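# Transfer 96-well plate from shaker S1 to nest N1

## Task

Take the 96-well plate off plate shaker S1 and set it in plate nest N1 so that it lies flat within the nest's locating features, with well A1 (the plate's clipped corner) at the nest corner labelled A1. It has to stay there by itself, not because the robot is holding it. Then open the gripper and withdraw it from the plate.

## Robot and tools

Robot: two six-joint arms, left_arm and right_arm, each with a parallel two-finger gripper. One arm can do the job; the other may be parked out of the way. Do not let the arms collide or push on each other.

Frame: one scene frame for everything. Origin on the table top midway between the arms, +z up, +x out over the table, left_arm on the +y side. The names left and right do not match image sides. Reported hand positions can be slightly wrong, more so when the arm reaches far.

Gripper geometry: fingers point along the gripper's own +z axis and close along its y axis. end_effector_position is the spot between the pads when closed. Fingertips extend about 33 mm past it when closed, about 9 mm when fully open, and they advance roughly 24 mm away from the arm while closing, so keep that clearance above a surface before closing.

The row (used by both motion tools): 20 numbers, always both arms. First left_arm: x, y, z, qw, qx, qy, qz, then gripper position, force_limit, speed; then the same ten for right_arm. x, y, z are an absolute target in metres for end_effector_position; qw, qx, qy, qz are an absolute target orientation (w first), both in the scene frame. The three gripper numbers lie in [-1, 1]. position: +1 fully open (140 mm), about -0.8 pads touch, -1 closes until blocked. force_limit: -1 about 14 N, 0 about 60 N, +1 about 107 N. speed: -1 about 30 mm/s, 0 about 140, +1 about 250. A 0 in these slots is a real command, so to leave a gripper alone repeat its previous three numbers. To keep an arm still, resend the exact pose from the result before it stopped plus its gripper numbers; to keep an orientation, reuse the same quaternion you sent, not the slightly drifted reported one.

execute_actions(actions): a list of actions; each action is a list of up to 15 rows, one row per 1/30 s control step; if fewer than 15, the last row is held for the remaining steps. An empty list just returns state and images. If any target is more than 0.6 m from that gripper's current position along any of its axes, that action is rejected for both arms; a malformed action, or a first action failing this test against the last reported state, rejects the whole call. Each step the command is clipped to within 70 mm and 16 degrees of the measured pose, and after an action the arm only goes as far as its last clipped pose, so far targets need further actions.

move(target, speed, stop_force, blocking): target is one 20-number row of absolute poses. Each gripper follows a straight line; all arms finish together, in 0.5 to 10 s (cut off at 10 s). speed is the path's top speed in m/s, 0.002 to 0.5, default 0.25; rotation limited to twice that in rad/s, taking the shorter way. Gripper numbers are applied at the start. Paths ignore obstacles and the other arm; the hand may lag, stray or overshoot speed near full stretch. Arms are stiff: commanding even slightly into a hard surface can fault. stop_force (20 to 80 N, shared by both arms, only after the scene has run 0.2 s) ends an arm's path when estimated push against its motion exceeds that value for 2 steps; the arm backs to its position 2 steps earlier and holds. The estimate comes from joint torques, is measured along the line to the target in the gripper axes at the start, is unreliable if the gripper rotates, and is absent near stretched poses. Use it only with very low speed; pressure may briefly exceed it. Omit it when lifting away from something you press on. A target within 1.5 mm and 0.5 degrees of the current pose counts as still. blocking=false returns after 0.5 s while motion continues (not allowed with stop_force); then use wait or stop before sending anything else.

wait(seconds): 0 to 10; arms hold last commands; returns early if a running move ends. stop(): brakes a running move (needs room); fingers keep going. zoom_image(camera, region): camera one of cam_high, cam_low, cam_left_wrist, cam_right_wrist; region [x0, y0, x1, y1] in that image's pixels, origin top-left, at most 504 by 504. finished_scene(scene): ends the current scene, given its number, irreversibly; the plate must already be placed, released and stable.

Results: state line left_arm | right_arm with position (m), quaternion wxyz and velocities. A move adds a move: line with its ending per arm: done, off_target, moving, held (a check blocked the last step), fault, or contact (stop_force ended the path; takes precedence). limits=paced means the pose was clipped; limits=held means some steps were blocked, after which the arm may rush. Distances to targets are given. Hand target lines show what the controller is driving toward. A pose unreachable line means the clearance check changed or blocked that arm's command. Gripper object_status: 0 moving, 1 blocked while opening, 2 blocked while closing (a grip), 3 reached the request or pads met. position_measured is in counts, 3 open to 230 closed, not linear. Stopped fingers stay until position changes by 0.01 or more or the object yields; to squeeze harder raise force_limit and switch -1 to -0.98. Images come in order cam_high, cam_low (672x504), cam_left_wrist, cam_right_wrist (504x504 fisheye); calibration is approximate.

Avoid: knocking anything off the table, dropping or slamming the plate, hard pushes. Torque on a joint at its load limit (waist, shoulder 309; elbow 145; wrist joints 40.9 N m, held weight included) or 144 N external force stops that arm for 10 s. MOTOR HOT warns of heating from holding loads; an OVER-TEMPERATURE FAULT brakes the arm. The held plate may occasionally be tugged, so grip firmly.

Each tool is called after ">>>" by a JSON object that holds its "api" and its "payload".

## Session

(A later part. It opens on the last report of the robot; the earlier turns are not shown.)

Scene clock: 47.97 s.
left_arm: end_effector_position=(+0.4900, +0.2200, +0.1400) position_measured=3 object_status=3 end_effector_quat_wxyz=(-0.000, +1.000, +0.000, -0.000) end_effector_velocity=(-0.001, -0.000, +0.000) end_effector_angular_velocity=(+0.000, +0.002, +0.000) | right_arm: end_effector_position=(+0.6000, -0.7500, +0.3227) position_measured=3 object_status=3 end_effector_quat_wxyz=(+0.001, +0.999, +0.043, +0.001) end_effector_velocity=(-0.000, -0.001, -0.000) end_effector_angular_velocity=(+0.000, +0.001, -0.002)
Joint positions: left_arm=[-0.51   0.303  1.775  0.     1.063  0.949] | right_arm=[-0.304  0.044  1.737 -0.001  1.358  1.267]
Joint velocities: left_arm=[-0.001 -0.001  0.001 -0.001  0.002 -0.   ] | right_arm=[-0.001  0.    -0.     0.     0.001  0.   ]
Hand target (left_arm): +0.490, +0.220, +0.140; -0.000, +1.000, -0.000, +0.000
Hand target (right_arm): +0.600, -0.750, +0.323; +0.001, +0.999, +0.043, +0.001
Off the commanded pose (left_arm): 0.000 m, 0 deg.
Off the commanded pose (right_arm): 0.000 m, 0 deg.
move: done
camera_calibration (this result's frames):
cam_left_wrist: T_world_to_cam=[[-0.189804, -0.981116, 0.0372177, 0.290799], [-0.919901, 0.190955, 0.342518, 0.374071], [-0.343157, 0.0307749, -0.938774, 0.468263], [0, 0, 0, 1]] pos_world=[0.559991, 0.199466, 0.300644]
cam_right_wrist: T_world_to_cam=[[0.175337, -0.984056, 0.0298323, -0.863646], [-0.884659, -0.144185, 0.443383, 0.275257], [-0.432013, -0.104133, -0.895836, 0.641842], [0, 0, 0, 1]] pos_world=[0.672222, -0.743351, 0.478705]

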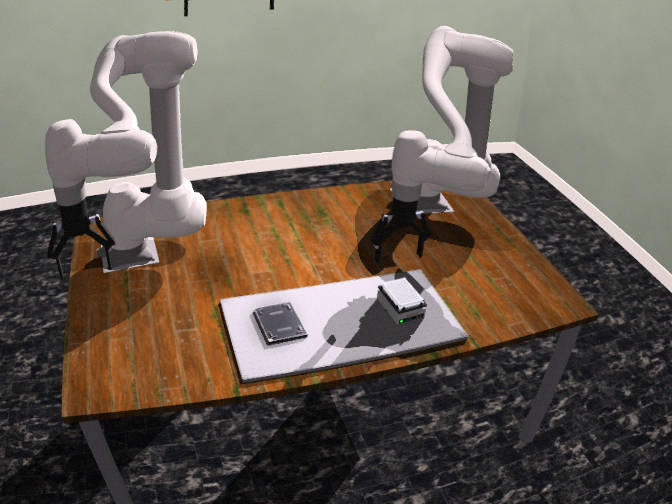

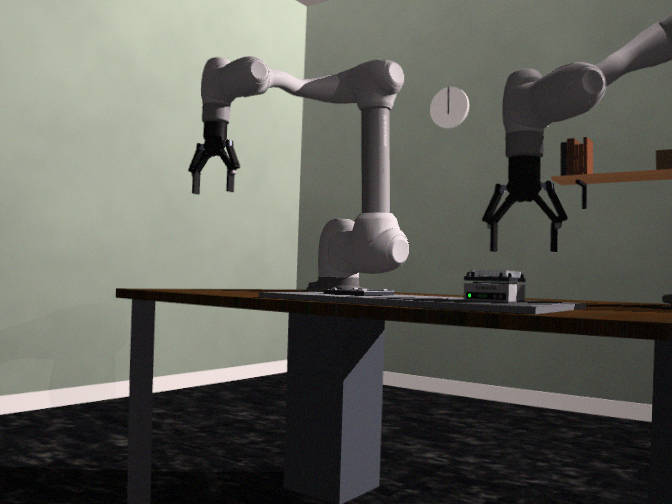

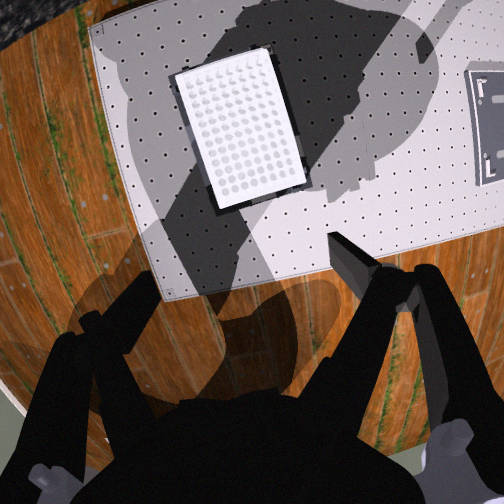

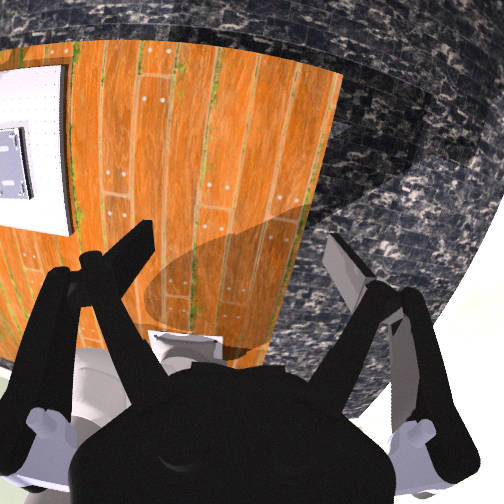

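>>> {"api": "move", "payload": {"target": [0.597,0.196,0.12,0,1,0,0,1,0,0,0.6,-0.75,0.3227,0.001,0.999,0.043,0.001,1,0,0]}}

>>> {"api": "move", "payload": {"target": [0.597,0.196,0.091,0,1,0,0,1,0,0,0.6,-0.75,0.3227,0.001,0.999,0.043,0.001,1,0,0], "speed": 0.08}}

>>> {"api": "move", "payload": {"target": [0.597,0.196,0.091,0,1,0,0,-1,-0.3,-0.3,0.6,-0.75,0.3227,0.001,0.999,0.043,0.001,1,0,0]}}

>>> {"api": "zoom_image", "payload": {"camera": "cam_low", "region": [430, 200, 570, 310]}}

Scene clock: 54.53 s.
left_arm: end_effector_position=(+0.5970, +0.1959, +0.1200) position_measured=3 object_status=3 end_effector_quat_wxyz=(+0.000, +1.000, -0.000, -0.000) end_effector_velocity=(+0.000, -0.000, +0.000) end_effector_angular_velocity=(+0.000, +0.001, -0.001) | right_arm: end_effector_position=(+0.6000, -0.7500, +0.3227) position_measured=3 object_status=3 end_effector_quat_wxyz=(+0.001, +0.999, +0.043, +0.001) end_effector_velocity=(-0.000, -0.000, -0.000) end_effector_angular_velocity=(+0.001, +0.001, -0.001)
Joint positions: left_arm=[-0.455  0.468  1.574 -0.     1.1    1.004] | right_arm=[-0.304  0.044  1.737 -0.001  1.358  1.267]
Joint velocities: left_arm=[-0.     0.    -0.001 -0.     0.001  0.001] | right_arm=[-0.001  0.    -0.     0.001  0.001  0.   ]
Hand target (left_arm): +0.597, +0.196, +0.120; +0.000, +1.000, -0.000, -0.000
Hand target (right_arm): +0.600, -0.750, +0.323; +0.001, +0.999, +0.043, +0.001
Off the commanded pose (left_arm): 0.000 m, 0 deg.
Off the commanded pose (right_arm): 0.000 m, 0 deg.
move: done
camera_calibration (this result's frames):
cam_left_wrist: T_world_to_cam=[[-0.189934, -0.981079, 0.0375249, 0.288207], [-0.919891, 0.191185, 0.342415, 0.48384], [-0.343111, 0.0305176, -0.938799, 0.486953], [0, 0, 0, 1]] pos_world=[0.666899, 0.17539, 0.280661]
cam_right_wrist: T_world_to_cam=[[0.175337, -0.984056, 0.0298323, -0.863646], [-0.884659, -0.144185, 0.443383, 0.275257], [-0.432013, -0.104133, -0.895835, 0.641842], [0, 0, 0, 1]] pos_world=[0.672222, -0.743352, 0.478705]

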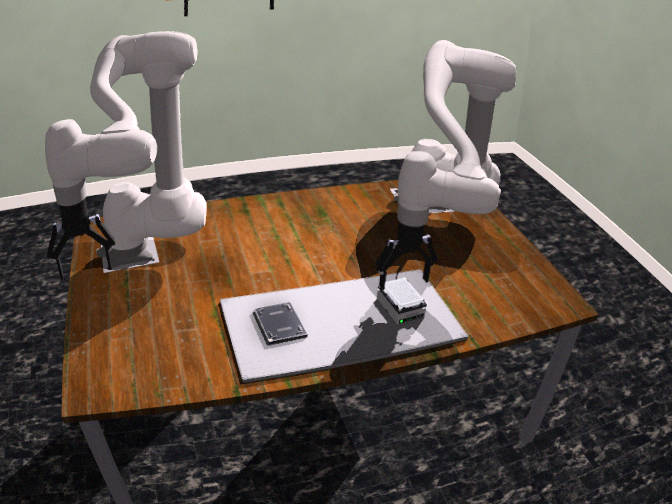

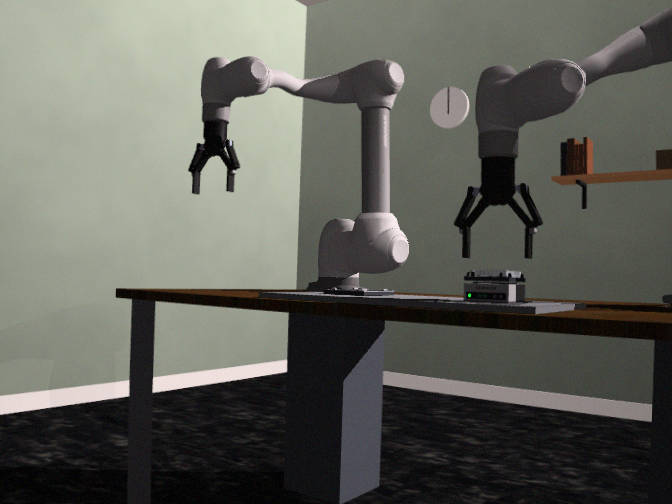

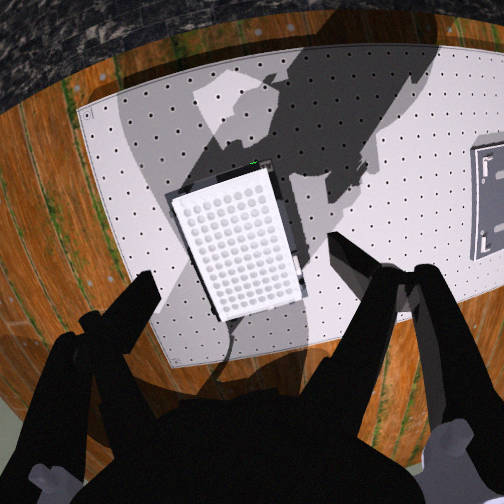

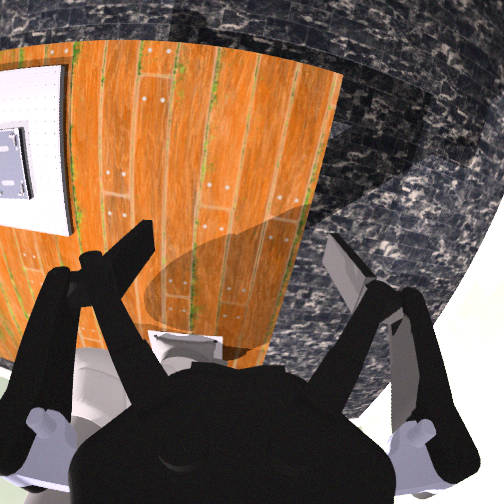

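Scene clock: 55.30 s.
left_arm: end_effector_position=(+0.5970, +0.1960, +0.0911) position_measured=3 object_status=3 end_effector_quat_wxyz=(+0.000, +1.000, +0.000, +0.000) end_effector_velocity=(-0.000, +0.000, -0.001) end_effector_angular_velocity=(+0.001, -0.000, -0.001) | right_arm: end_effector_position=(+0.6000, -0.7500, +0.3227) position_measured=3 object_status=3 end_effector_quat_wxyz=(+0.001, +0.999, +0.043, +0.001) end_effector_velocity=(-0.000, -0.001, +0.000) end_effector_angular_velocity=(-0.000, +0.001, -0.001)
Joint positions: left_arm=[-0.455  0.49   1.598 -0.     1.054  1.004] | right_arm=[-0.304  0.044  1.737 -0.001  1.358  1.267]
Joint velocities: left_arm=[-0.     0.001  0.001  0.002 -0.001  0.   ] | right_arm=[-0.001 -0.    -0.    -0.     0.001  0.   ]
Hand target (left_arm): +0.597, +0.196, +0.091; -0.000, +1.000, +0.000, +0.000
Hand target (right_arm): +0.600, -0.750, +0.323; +0.001, +0.999, +0.043, +0.001
Off the commanded pose (left_arm): 0.000 m, 0 deg.
Off the commanded pose (right_arm): 0.000 m, 0 deg.
move: done
camera_calibration (this result's frames):
cam_left_wrist: T_world_to_cam=[[-0.18978, -0.981116, 0.0373597, 0.289318], [-0.919927, 0.190983, 0.342432, 0.493789], [-0.3431, 0.0306184, -0.9388, 0.459756], [0, 0, 0, 1]] pos_world=[0.666899, 0.175472, 0.251721]
cam_right_wrist: T_world_to_cam=[[0.175337, -0.984056, 0.0298323, -0.863646], [-0.884659, -0.144185, 0.443383, 0.275257], [-0.432013, -0.104133, -0.895835, 0.641842], [0, 0, 0, 1]] pos_world=[0.672222, -0.743351, 0.478705]

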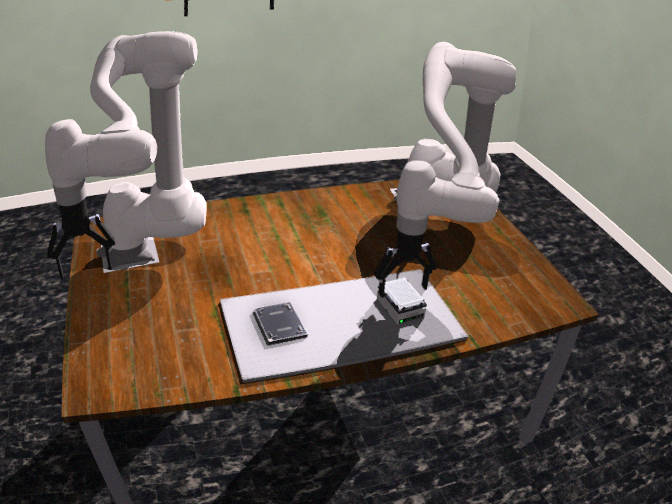

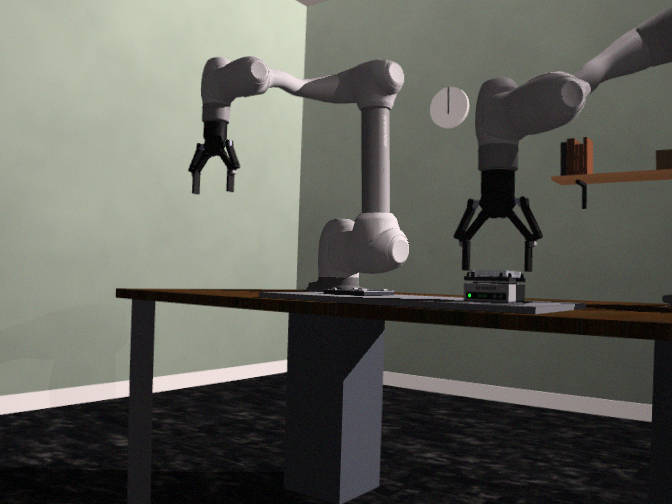

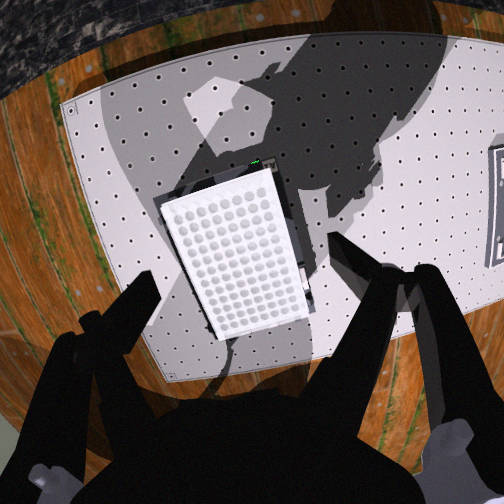

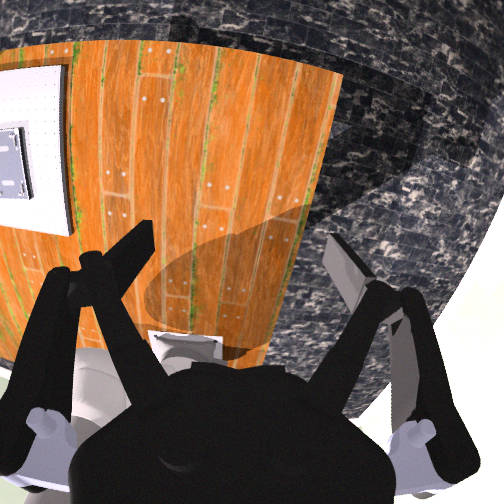

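Scene clock: 56.10 s.
left_arm: end_effector_position=(+0.5972, +0.1959, +0.0915) position_measured=99 object_status=2 end_effector_quat_wxyz=(+0.000, +1.000, -0.000, +0.000) end_effector_velocity=(-0.001, +0.001, -0.001) end_effector_angular_velocity=(+0.001, +0.002, -0.002) | right_arm: end_effector_position=(+0.6000, -0.7500, +0.3227) position_measured=3 object_status=3 end_effector_quat_wxyz=(+0.001, +0.999, +0.043, +0.001) end_effector_velocity=(-0.000, -0.000, -0.000) end_effector_angular_velocity=(+0.000, +0.001, -0.000)
Joint positions: left_arm=[-0.455  0.489  1.597  0.     1.054  1.004] | right_arm=[-0.304  0.044  1.737 -0.001  1.358  1.267]
Joint velocities: left_arm=[ 0.    -0.     0.003 -0.001 -0.     0.003] | right_arm=[-0.     0.001 -0.    -0.     0.001 -0.   ]
Hand target (left_arm): +0.597, +0.196, +0.091; -0.000, +1.000, +0.000, +0.000
Hand target (right_arm): +0.600, -0.750, +0.323; +0.001, +0.999, +0.043, +0.001
Off the commanded pose (left_arm): 0.001 m, 0 deg.
Off the commanded pose (right_arm): 0.000 m, 0 deg.
move: done
camera_calibration (this result's frames):
cam_left_wrist: T_world_to_cam=[[-0.189913, -0.981082, 0.0375634, 0.289267], [-0.920126, 0.191199, 0.341775, 0.494026], [-0.342492, 0.0303445, -0.939031, 0.45992], [0, 0, 0, 1]] pos_world=[0.667021, 0.175382, 0.252167]
cam_right_wrist: T_world_to_cam=[[0.175337, -0.984056, 0.0298323, -0.863646], [-0.884659, -0.144185, 0.443383, 0.275257], [-0.432013, -0.104133, -0.895835, 0.641842], [0, 0, 0, 1]] pos_world=[0.672222, -0.743352, 0.478705]

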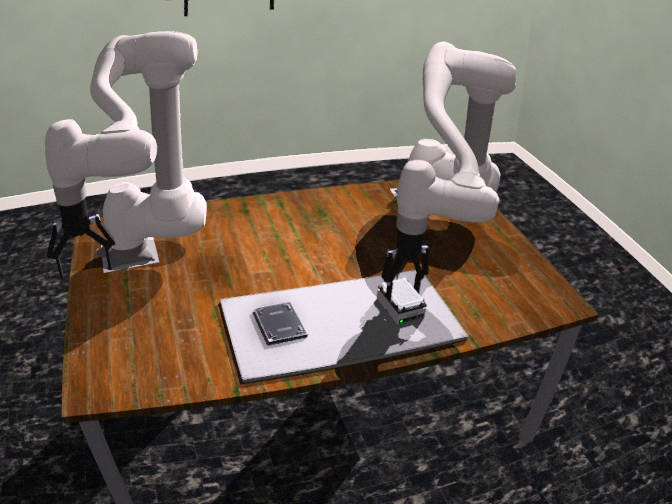

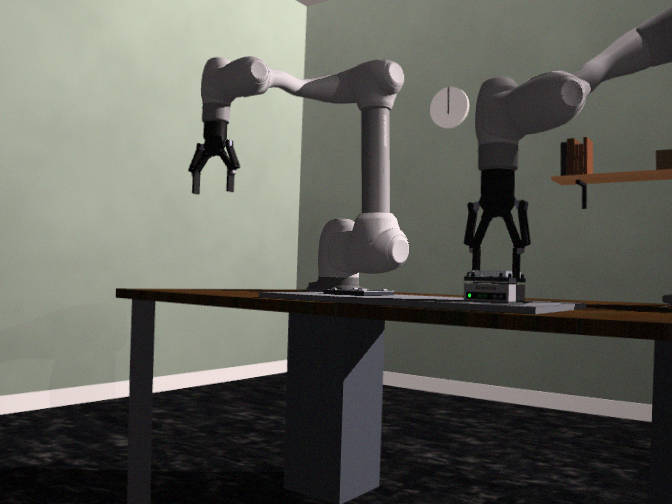

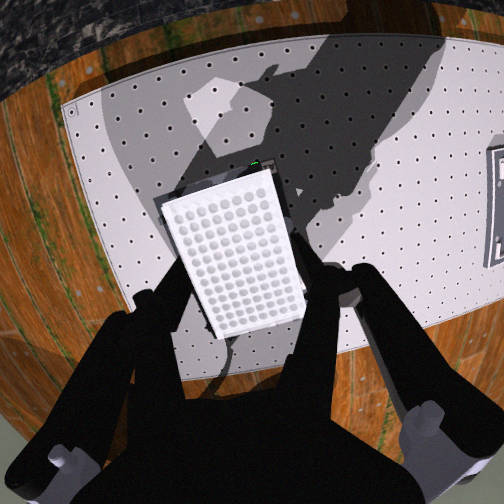

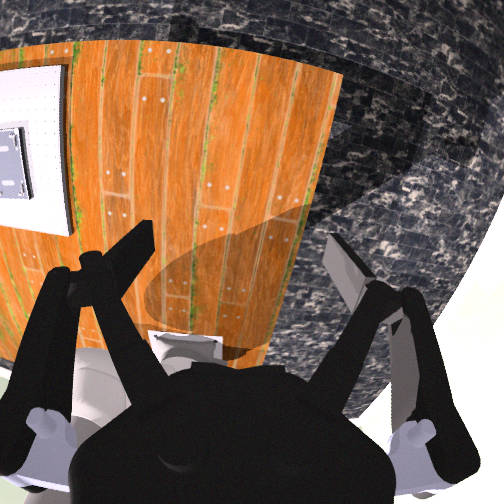

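Region (430, 200, 570, 310) of cam_low's 672x504 image, scaled by 3.600, with more detail than that image has; it fills the top 396 rows of this view, and the rest is white.

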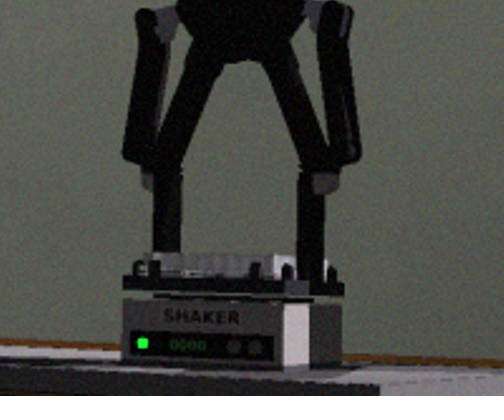

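>>> {"api": "move", "payload": {"target": [0.597,0.196,0.14,0,1,0,0,-1,-0.3,-0.3,0.6,-0.75,0.3227,0.001,0.999,0.043,0.001,1,0,0], "speed": 0.08}}

>>> {"api": "move", "payload": {"target": [0.567,-0.181,0.12,0,1,0,0,-1,-0.3,-0.3,0.6,-0.75,0.3227,0.001,0.999,0.043,0.001,1,0,0]}}

>>> {"api": "move", "payload": {"target": [0.567,-0.181,0.065,0,1,0,0,-1,-0.3,-0.3,0.6,-0.75,0.3227,0.001,0.999,0.043,0.001,1,0,0], "speed": 0.08}}

>>> {"api": "zoom_image", "payload": {"camera": "cam_left_wrist", "region": [120, 120, 360, 360]}}

>>> {"api": "zoom_image", "payload": {"camera": "cam_high", "region": [230, 260, 330, 360]}}

>>> {"api": "zoom_image", "payload": {"camera": "cam_low", "region": [290, 230, 420, 310]}}

Scene clock: 64.83 s.
left_arm: end_effector_position=(+0.5971, +0.1960, +0.1399) position_measured=103 object_status=2 end_effector_quat_wxyz=(+0.000, +1.000, -0.000, -0.000) end_effector_velocity=(+0.000, -0.000, +0.001) end_effector_angular_velocity=(-0.001, -0.001, +0.001) | right_arm: end_effector_position=(+0.6000, -0.7500, +0.3227) position_measured=3 object_status=3 end_effector_quat_wxyz=(+0.001, +0.999, +0.043, +0.001) end_effector_velocity=(-0.000, -0.000, +0.000) end_effector_angular_velocity=(-0.001, +0.001, +0.001)
Joint positions: left_arm=[-0.455  0.454  1.556 -0.     1.132  1.004] | right_arm=[-0.304  0.044  1.737 -0.001  1.358  1.267]
Joint velocities: left_arm=[ 0.    -0.001 -0.001 -0.     0.    -0.001] | right_arm=[ 0.    -0.    -0.    -0.002  0.001 -0.   ]
Hand target (left_arm): +0.597, +0.196, +0.140; +0.000, +1.000, -0.000, -0.000
Hand target (right_arm): +0.600, -0.750, +0.323; +0.001, +0.999, +0.043, +0.001
Off the commanded pose (left_arm): 0.000 m, 0 deg.
Off the commanded pose (right_arm): 0.000 m, 0 deg.
move: done
camera_calibration (this result's frames):
cam_left_wrist: T_world_to_cam=[[-0.189882, -0.981097, 0.0373408, 0.287566], [-0.919884, 0.191071, 0.3425, 0.477105], [-0.34316, 0.0306855, -0.938776, 0.505683], [0, 0, 0, 1]] pos_world=[0.667015, 0.175452, 0.300577]
cam_right_wrist: T_world_to_cam=[[0.175337, -0.984056, 0.0298324, -0.863646], [-0.884659, -0.144185, 0.443383, 0.275257], [-0.432013, -0.104133, -0.895836, 0.641842], [0, 0, 0, 1]] pos_world=[0.672222, -0.743351, 0.478705]

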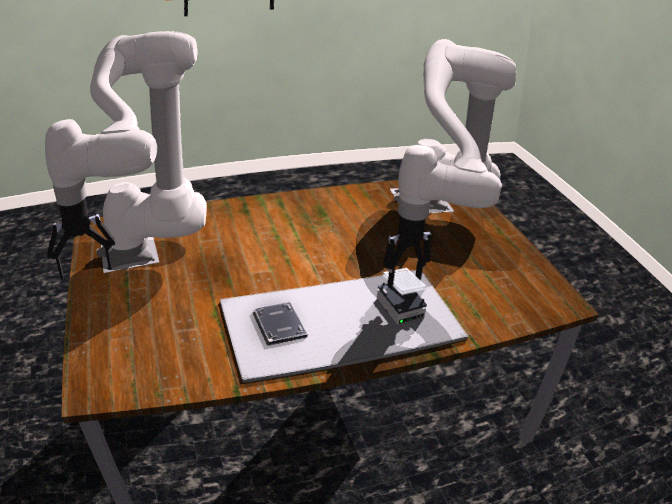

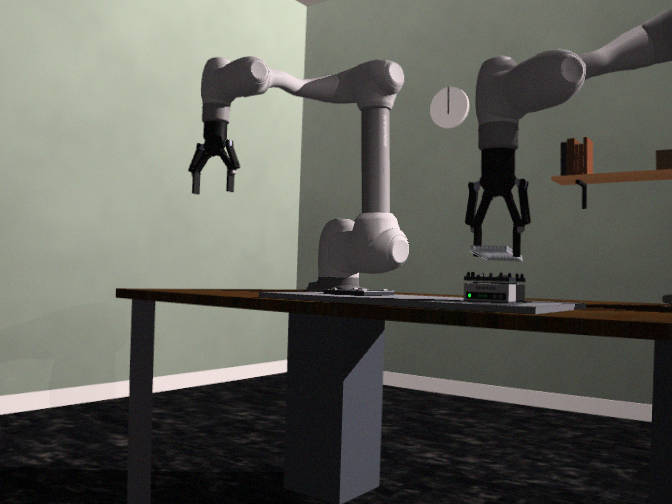

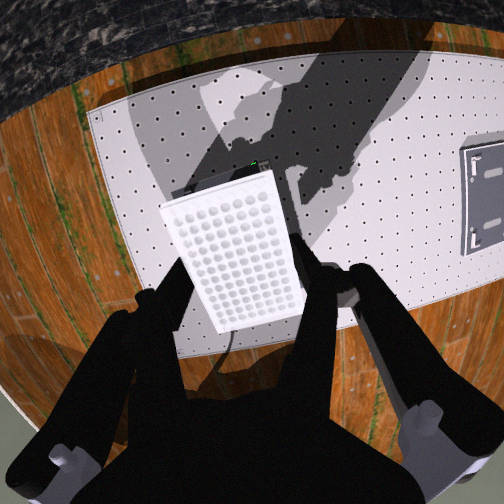

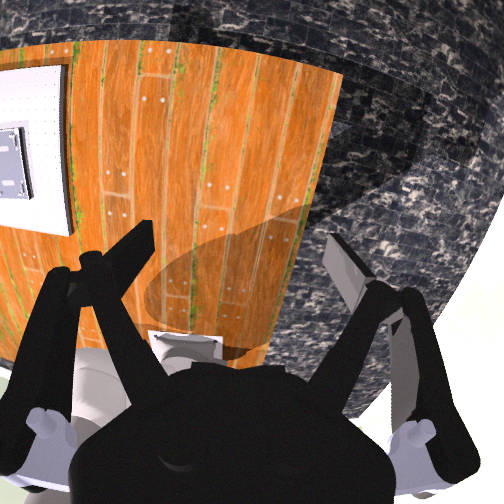

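Scene clock: 66.80 s.
left_arm: end_effector_position=(+0.5673, -0.1807, +0.1199) position_measured=103 object_status=2 end_effector_quat_wxyz=(-0.001, +1.000, -0.000, +0.000) end_effector_velocity=(-0.001, -0.001, -0.000) end_effector_angular_velocity=(+0.001, +0.000, -0.001) | right_arm: end_effector_position=(+0.6000, -0.7500, +0.3227) position_measured=3 object_status=3 end_effector_quat_wxyz=(+0.001, +0.999, +0.043, +0.001) end_effector_velocity=(-0.000, +0.000, +0.000) end_effector_angular_velocity=(-0.000, +0.001, +0.000)
Joint positions: left_arm=[-0.794  0.823  0.967  0.001  1.352  0.666] | right_arm=[-0.304  0.044  1.737 -0.001  1.358  1.267]
Joint velocities: left_arm=[-0.002  0.001 -0.001  0.001  0.001 -0.001] | right_arm=[ 0.    -0.     0.    -0.001  0.001 -0.   ]
Hand target (left_arm): +0.567, -0.181, +0.120; -0.001, +1.000, -0.000, +0.000
Hand target (right_arm): +0.600, -0.750, +0.323; +0.001, +0.999, +0.043, +0.001
Off the commanded pose (left_arm): 0.000 m, 0 deg.
Off the commanded pose (right_arm): 0.000 m, 0 deg.
move: done
camera_calibration (this result's frames):
cam_left_wrist: T_world_to_cam=[[-0.190089, -0.981098, 0.0362343, -0.0866234], [-0.920017, 0.190895, 0.342239, 0.528632], [-0.342687, 0.0317198, -0.938914, 0.488194], [0, 0, 0, 1]] pos_world=[0.637182, -0.201384, 0.280592]
cam_right_wrist: T_world_to_cam=[[0.175337, -0.984056, 0.0298322, -0.863646], [-0.884659, -0.144185, 0.443383, 0.275257], [-0.432013, -0.104133, -0.895835, 0.641842], [0, 0, 0, 1]] pos_world=[0.672222, -0.743351, 0.478705]

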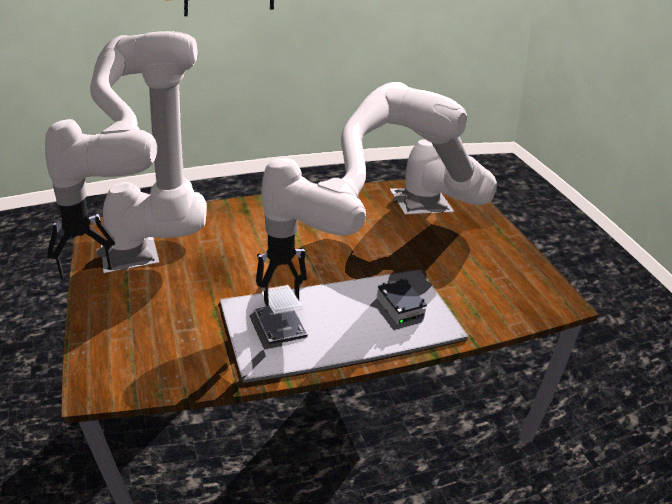

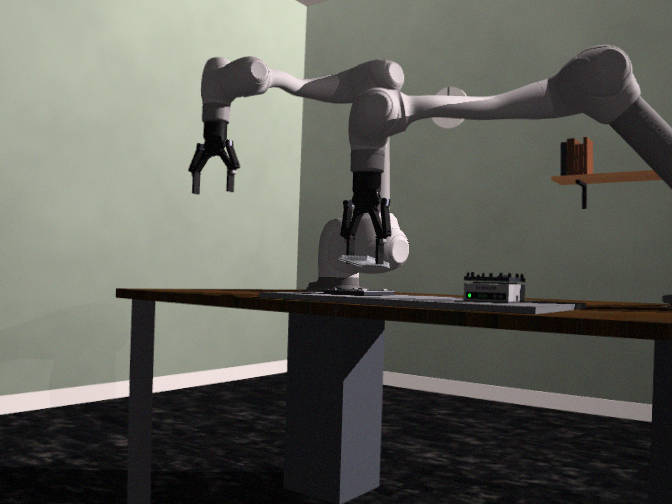

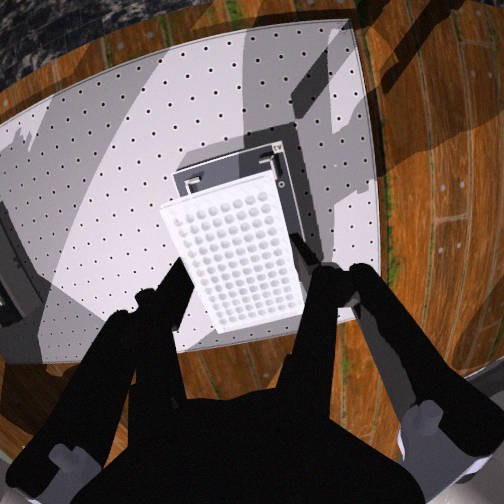

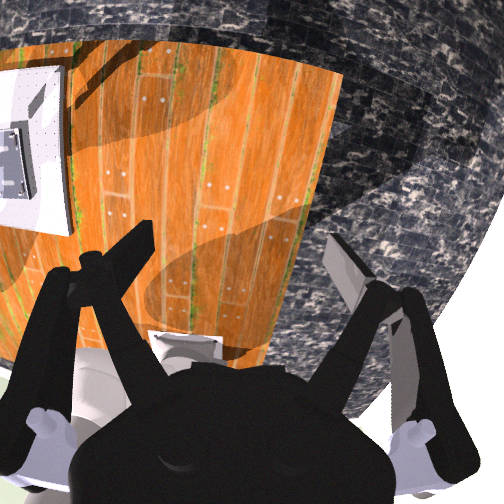

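Scene clock: 67.80 s.
left_arm: end_effector_position=(+0.5670, -0.1809, +0.0651) position_measured=103 object_status=2 end_effector_quat_wxyz=(+0.000, +1.000, +0.000, +0.000) end_effector_velocity=(+0.000, +0.001, -0.001) end_effector_angular_velocity=(+0.003, +0.000, -0.000) | right_arm: end_effector_position=(+0.6000, -0.7500, +0.3227) position_measured=3 object_status=3 end_effector_quat_wxyz=(+0.001, +0.999, +0.043, +0.001) end_effector_velocity=(+0.000, -0.000, +0.000) end_effector_angular_velocity=(+0.000, -0.001, -0.001)
Joint positions: left_arm=[-0.794  0.85   1.019  0.     1.273  0.665] | right_arm=[-0.304  0.044  1.737 -0.001  1.358  1.267]
Joint velocities: left_arm=[0.    0.001 0.001 0.002 0.001 0.   ] | right_arm=[-0.    -0.     0.     0.001 -0.001  0.   ]
Hand target (left_arm): +0.567, -0.181, +0.065; -0.000, +1.000, +0.000, +0.000
Hand target (right_arm): +0.600, -0.750, +0.323; +0.001, +0.999, +0.043, +0.001
Off the commanded pose (left_arm): 0.000 m, 0 deg.
Off the commanded pose (right_arm): 0.000 m, 0 deg.
move: done
camera_calibration (this result's frames):
cam_left_wrist: T_world_to_cam=[[-0.189763, -0.981119, 0.0373483, -0.0852558], [-0.919937, 0.190964, 0.342416, 0.547074], [-0.343083, 0.0306198, -0.938806, 0.436603], [0, 0, 0, 1]] pos_world=[0.636887, -0.201486, 0.225743]
cam_right_wrist: T_world_to_cam=[[0.175337, -0.984056, 0.0298323, -0.863646], [-0.884659, -0.144185, 0.443383, 0.275257], [-0.432013, -0.104133, -0.895835, 0.641842], [0, 0, 0, 1]] pos_world=[0.672222, -0.743352, 0.478705]

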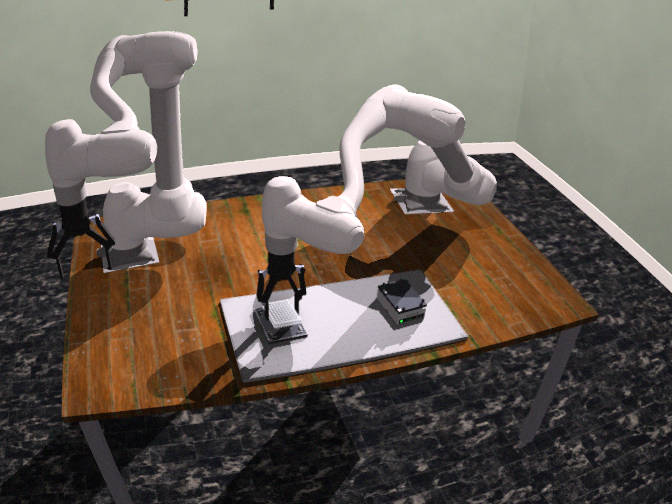

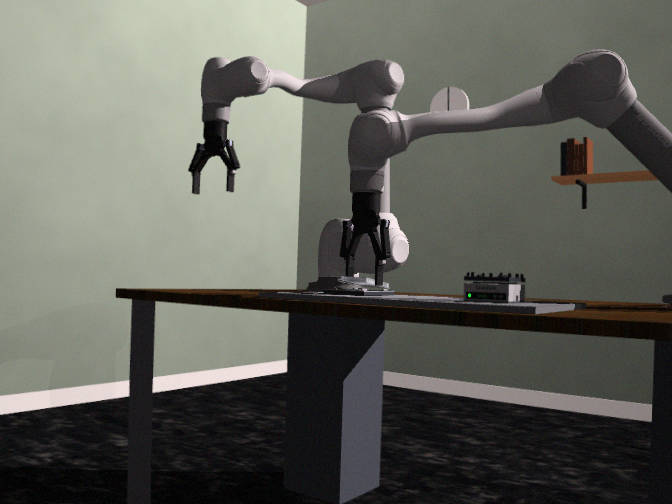

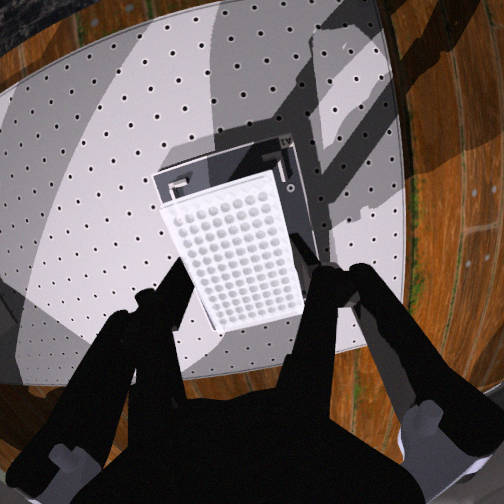

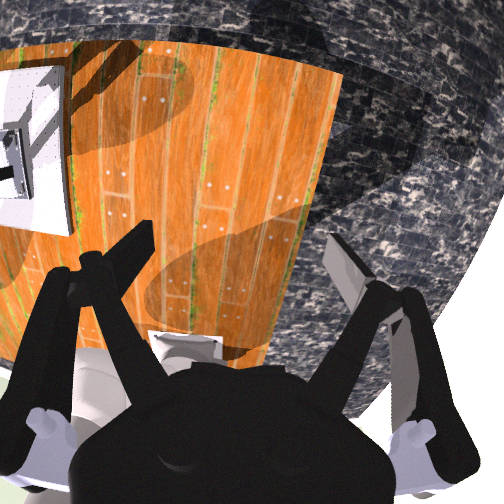

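Region (120, 120, 360, 360) of cam_left_wrist's 504x504 image, scaled by 2.100, with more detail than that image has.

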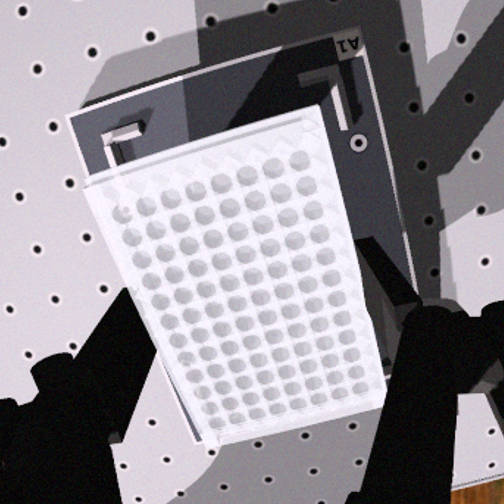

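Region (230, 260, 330, 360) of cam_high's 672x504 image, scaled by 5.040, with more detail than that image has.

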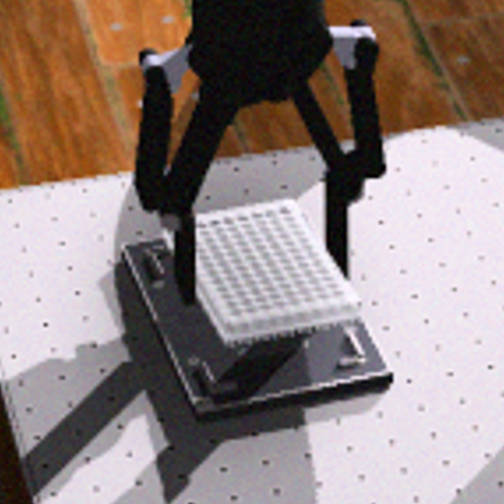

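Region (290, 230, 420, 310) of cam_low's 672x504 image, scaled by 3.877, with more detail than that image has; it fills the top 310 rows of this view, and the rest is white.

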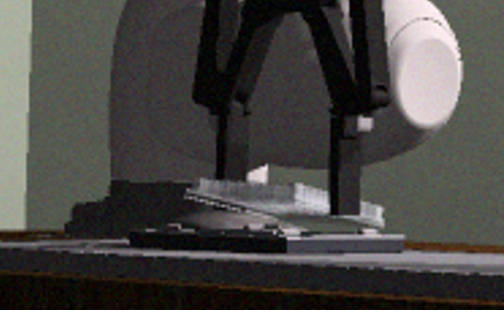

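>>> {"api": "move", "payload": {"target": [0.567,-0.181,0.056,0,1,0,0,-1,-0.3,-0.3,0.6,-0.75,0.3227,0.001,0.999,0.043,0.001,1,0,0], "speed": 0.02}}

>>> {"api": "zoom_image", "payload": {"camera": "cam_left_wrist", "region": [120, 120, 360, 360]}}

>>> {"api": "zoom_image", "payload": {"camera": "cam_high", "region": [240, 280, 320, 355]}}

>>> {"api": "zoom_image", "payload": {"camera": "cam_low", "region": [310, 260, 410, 305]}}

Scene clock: 72.63 s.
left_arm: end_effector_position=(+0.5670, -0.1810, +0.0560) position_measured=103 object_status=2 end_effector_quat_wxyz=(+0.000, +1.000, +0.000, +0.000) end_effector_velocity=(-0.000, -0.000, -0.000) end_effector_angular_velocity=(+0.000, +0.000, +0.001) | right_arm: end_effector_position=(+0.6000, -0.7500, +0.3227) position_measured=3 object_status=3 end_effector_quat_wxyz=(+0.001, +0.999, +0.043, +0.001) end_effector_velocity=(+0.000, +0.001, -0.000) end_effector_angular_velocity=(-0.001, +0.000, +0.002)
Joint positions: left_arm=[-0.794  0.855  1.026  0.     1.26   0.666] | right_arm=[-0.304  0.044  1.737 -0.001  1.358  1.267]
Joint velocities: left_arm=[-0.     0.     0.    -0.     0.    -0.001] | right_arm=[ 0.002  0.     0.    -0.001  0.    -0.   ]
Hand target (left_arm): +0.567, -0.181, +0.056; -0.000, +1.000, +0.000, +0.000
Hand target (right_arm): +0.600, -0.750, +0.323; +0.001, +0.999, +0.043, +0.001
Off the commanded pose (left_arm): 0.000 m, 0 deg.
Off the commanded pose (right_arm): 0.000 m, 0 deg.
move: done
camera_calibration (this result's frames):
cam_left_wrist: T_world_to_cam=[[-0.189846, -0.981104, 0.0373355, -0.0849087], [-0.919916, 0.191037, 0.34243, 0.550213], [-0.343092, 0.0306636, -0.938801, 0.428152], [0, 0, 0, 1]] pos_world=[0.636926, -0.201544, 0.21671]
cam_right_wrist: T_world_to_cam=[[0.175337, -0.984056, 0.0298324, -0.863646], [-0.884659, -0.144185, 0.443383, 0.275257], [-0.432013, -0.104133, -0.895835, 0.641842], [0, 0, 0, 1]] pos_world=[0.672222, -0.743351, 0.478705]

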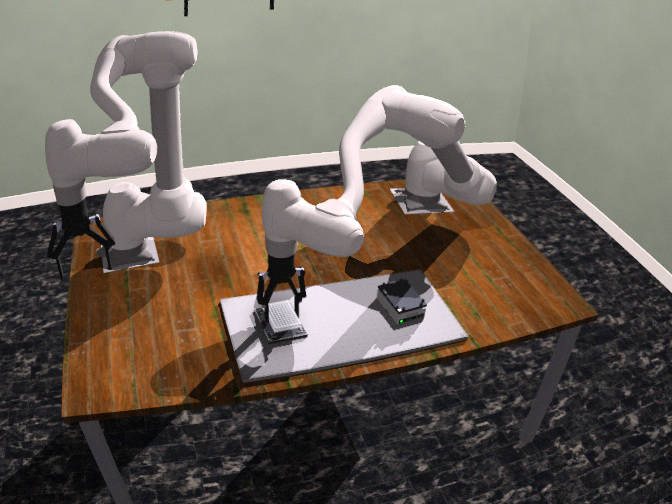

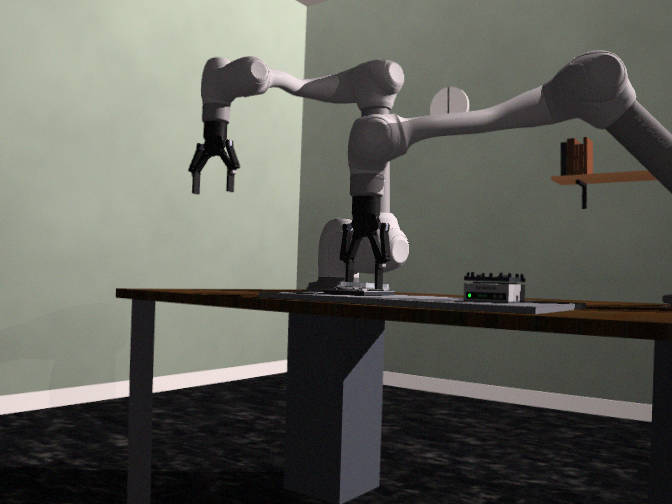

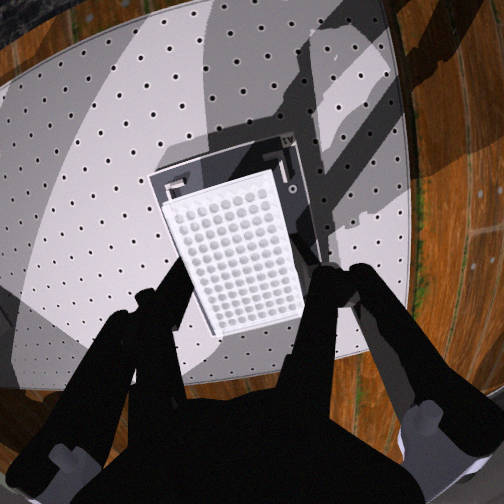

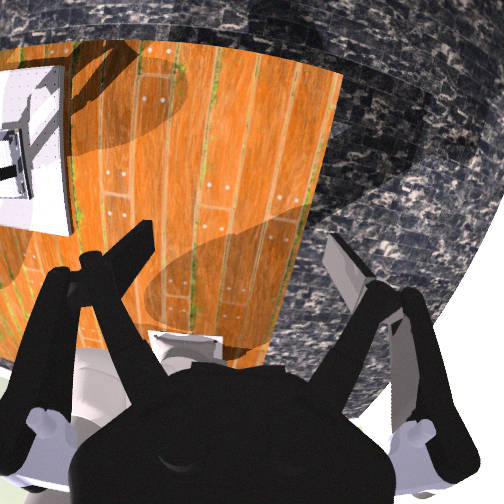

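Region (120, 120, 360, 360) of cam_left_wrist's 504x504 image, scaled by 2.100, with more detail than that image has.

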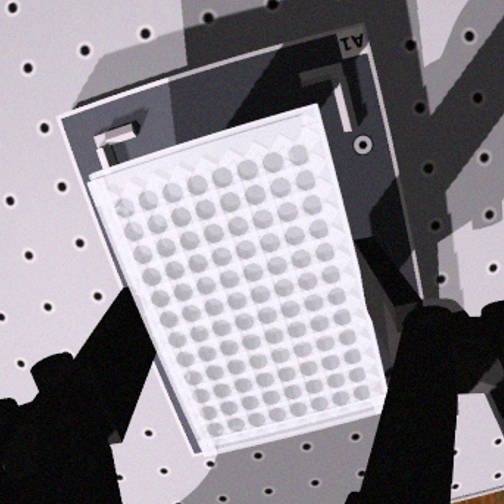

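Region (240, 280, 320, 355) of cam_high's 672x504 image, scaled by 6.300, with more detail than that image has; it fills the top 472 rows of this view, and the rest is white.

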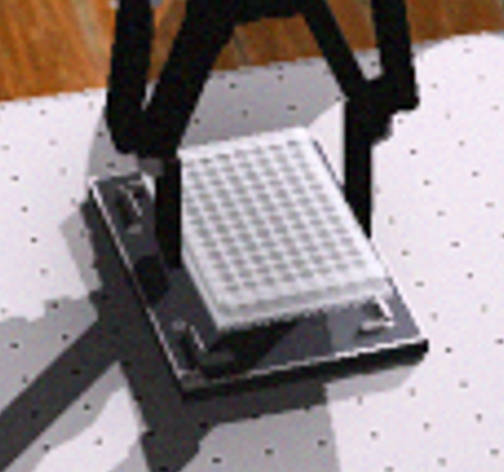

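Region (310, 260, 410, 305) of cam_low's 672x504 image, scaled by 5.040, with more detail than that image has; it fills the top 227 rows of this view, and the rest is white.

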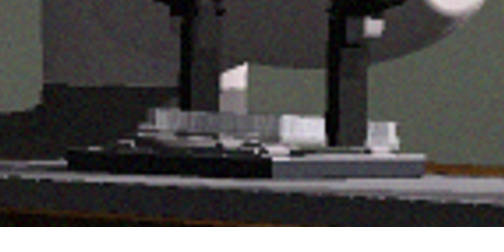

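>>> {"api": "move", "payload": {"target": [0.574,-0.186,0.056,0,1,0,0,-1,-0.3,-0.3,0.6,-0.75,0.3227,0.001,0.999,0.043,0.001,1,0,0], "speed": 0.02}}

>>> {"api": "zoom_image", "payload": {"camera": "cam_left_wrist", "region": [120, 120, 360, 360]}}

>>> {"api": "zoom_image", "payload": {"camera": "cam_high", "region": [240, 280, 320, 355]}}

Scene clock: 80.53 s.
left_arm: end_effector_position=(+0.5740, -0.1860, +0.0560) position_measured=103 object_status=2 end_effector_quat_wxyz=(-0.000, +1.000, -0.000, +0.000) end_effector_velocity=(-0.000, -0.000, -0.000) end_effector_angular_velocity=(+0.001, +0.001, -0.000) | right_arm: end_effector_position=(+0.6000, -0.7500, +0.3227) position_measured=3 object_status=3 end_effector_quat_wxyz=(+0.001, +0.999, +0.043, +0.001) end_effector_velocity=(-0.000, +0.001, -0.000) end_effector_angular_velocity=(-0.000, +0.002, +0.002)
Joint positions: left_arm=[-0.791  0.87   0.998  0.     1.274  0.668] | right_arm=[-0.304  0.044  1.737 -0.001  1.358  1.267]
Joint velocities: left_arm=[-0.     0.001 -0.002 -0.     0.002  0.   ] | right_arm=[ 0.002  0.    -0.    -0.001  0.001  0.   ]
Hand target (left_arm): +0.574, -0.186, +0.056; +0.000, +1.000, -0.000, -0.000
Hand target (right_arm): +0.600, -0.750, +0.323; +0.001, +0.999, +0.043, +0.001
Off the commanded pose (left_arm): 0.000 m, 0 deg.
Off the commanded pose (right_arm): 0.000 m, 0 deg.
move: done
camera_calibration (this result's frames):
cam_left_wrist: T_world_to_cam=[[-0.18989, -0.981096, 0.0373222, -0.0884595], [-0.919904, 0.191073, 0.342445, 0.557615], [-0.343102, 0.0306938, -0.938796, 0.430654], [0, 0, 0, 1]] pos_world=[0.643913, -0.206551, 0.216646]
cam_right_wrist: T_world_to_cam=[[0.175337, -0.984056, 0.0298322, -0.863646], [-0.884659, -0.144185, 0.443383, 0.275257], [-0.432013, -0.104133, -0.895835, 0.641842], [0, 0, 0, 1]] pos_world=[0.672222, -0.743351, 0.478705]

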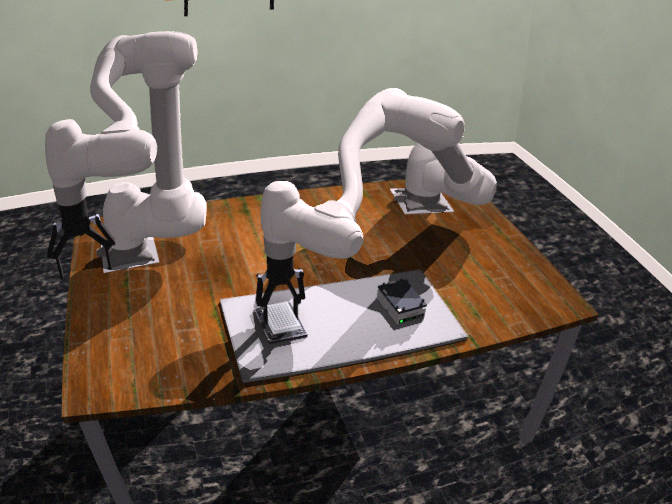

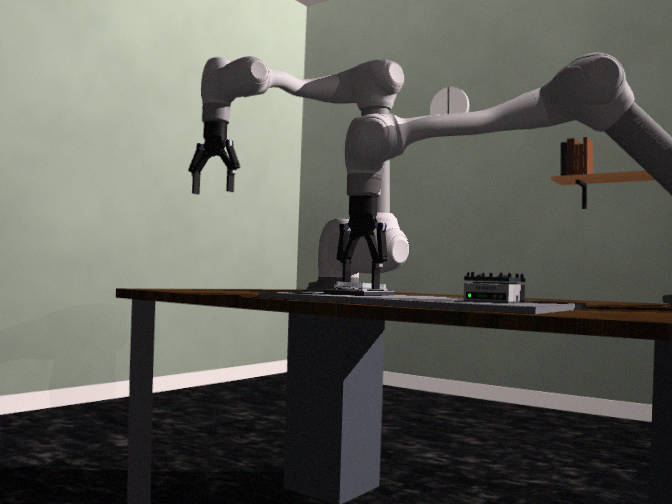

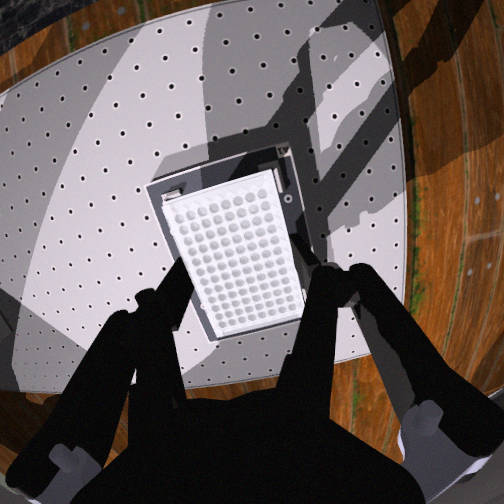

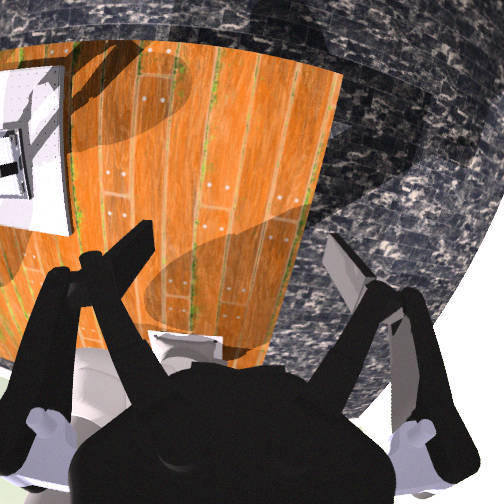

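Region (120, 120, 360, 360) of cam_left_wrist's 504x504 image, scaled by 2.100, with more detail than that image has.

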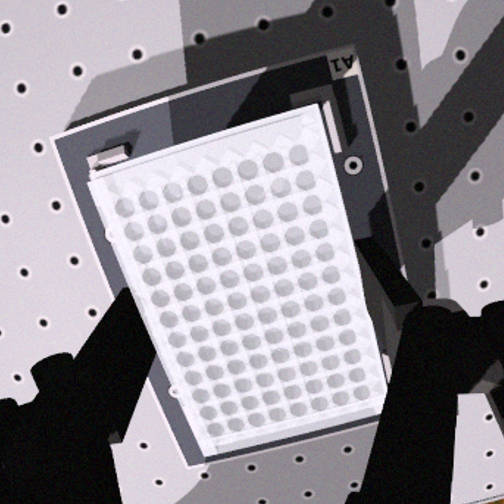

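Region (240, 280, 320, 355) of cam_high's 672x504 image, scaled by 6.300, with more detail than that image has; it fills the top 472 rows of this view, and the rest is white.

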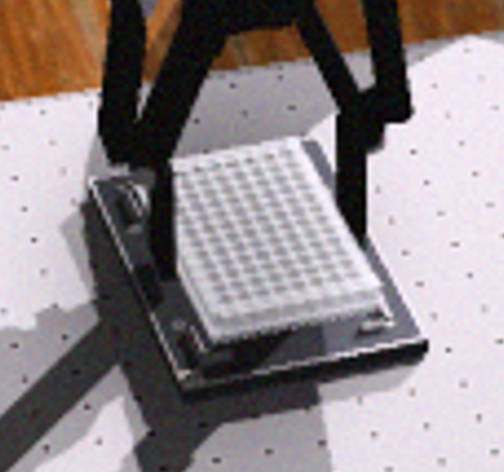

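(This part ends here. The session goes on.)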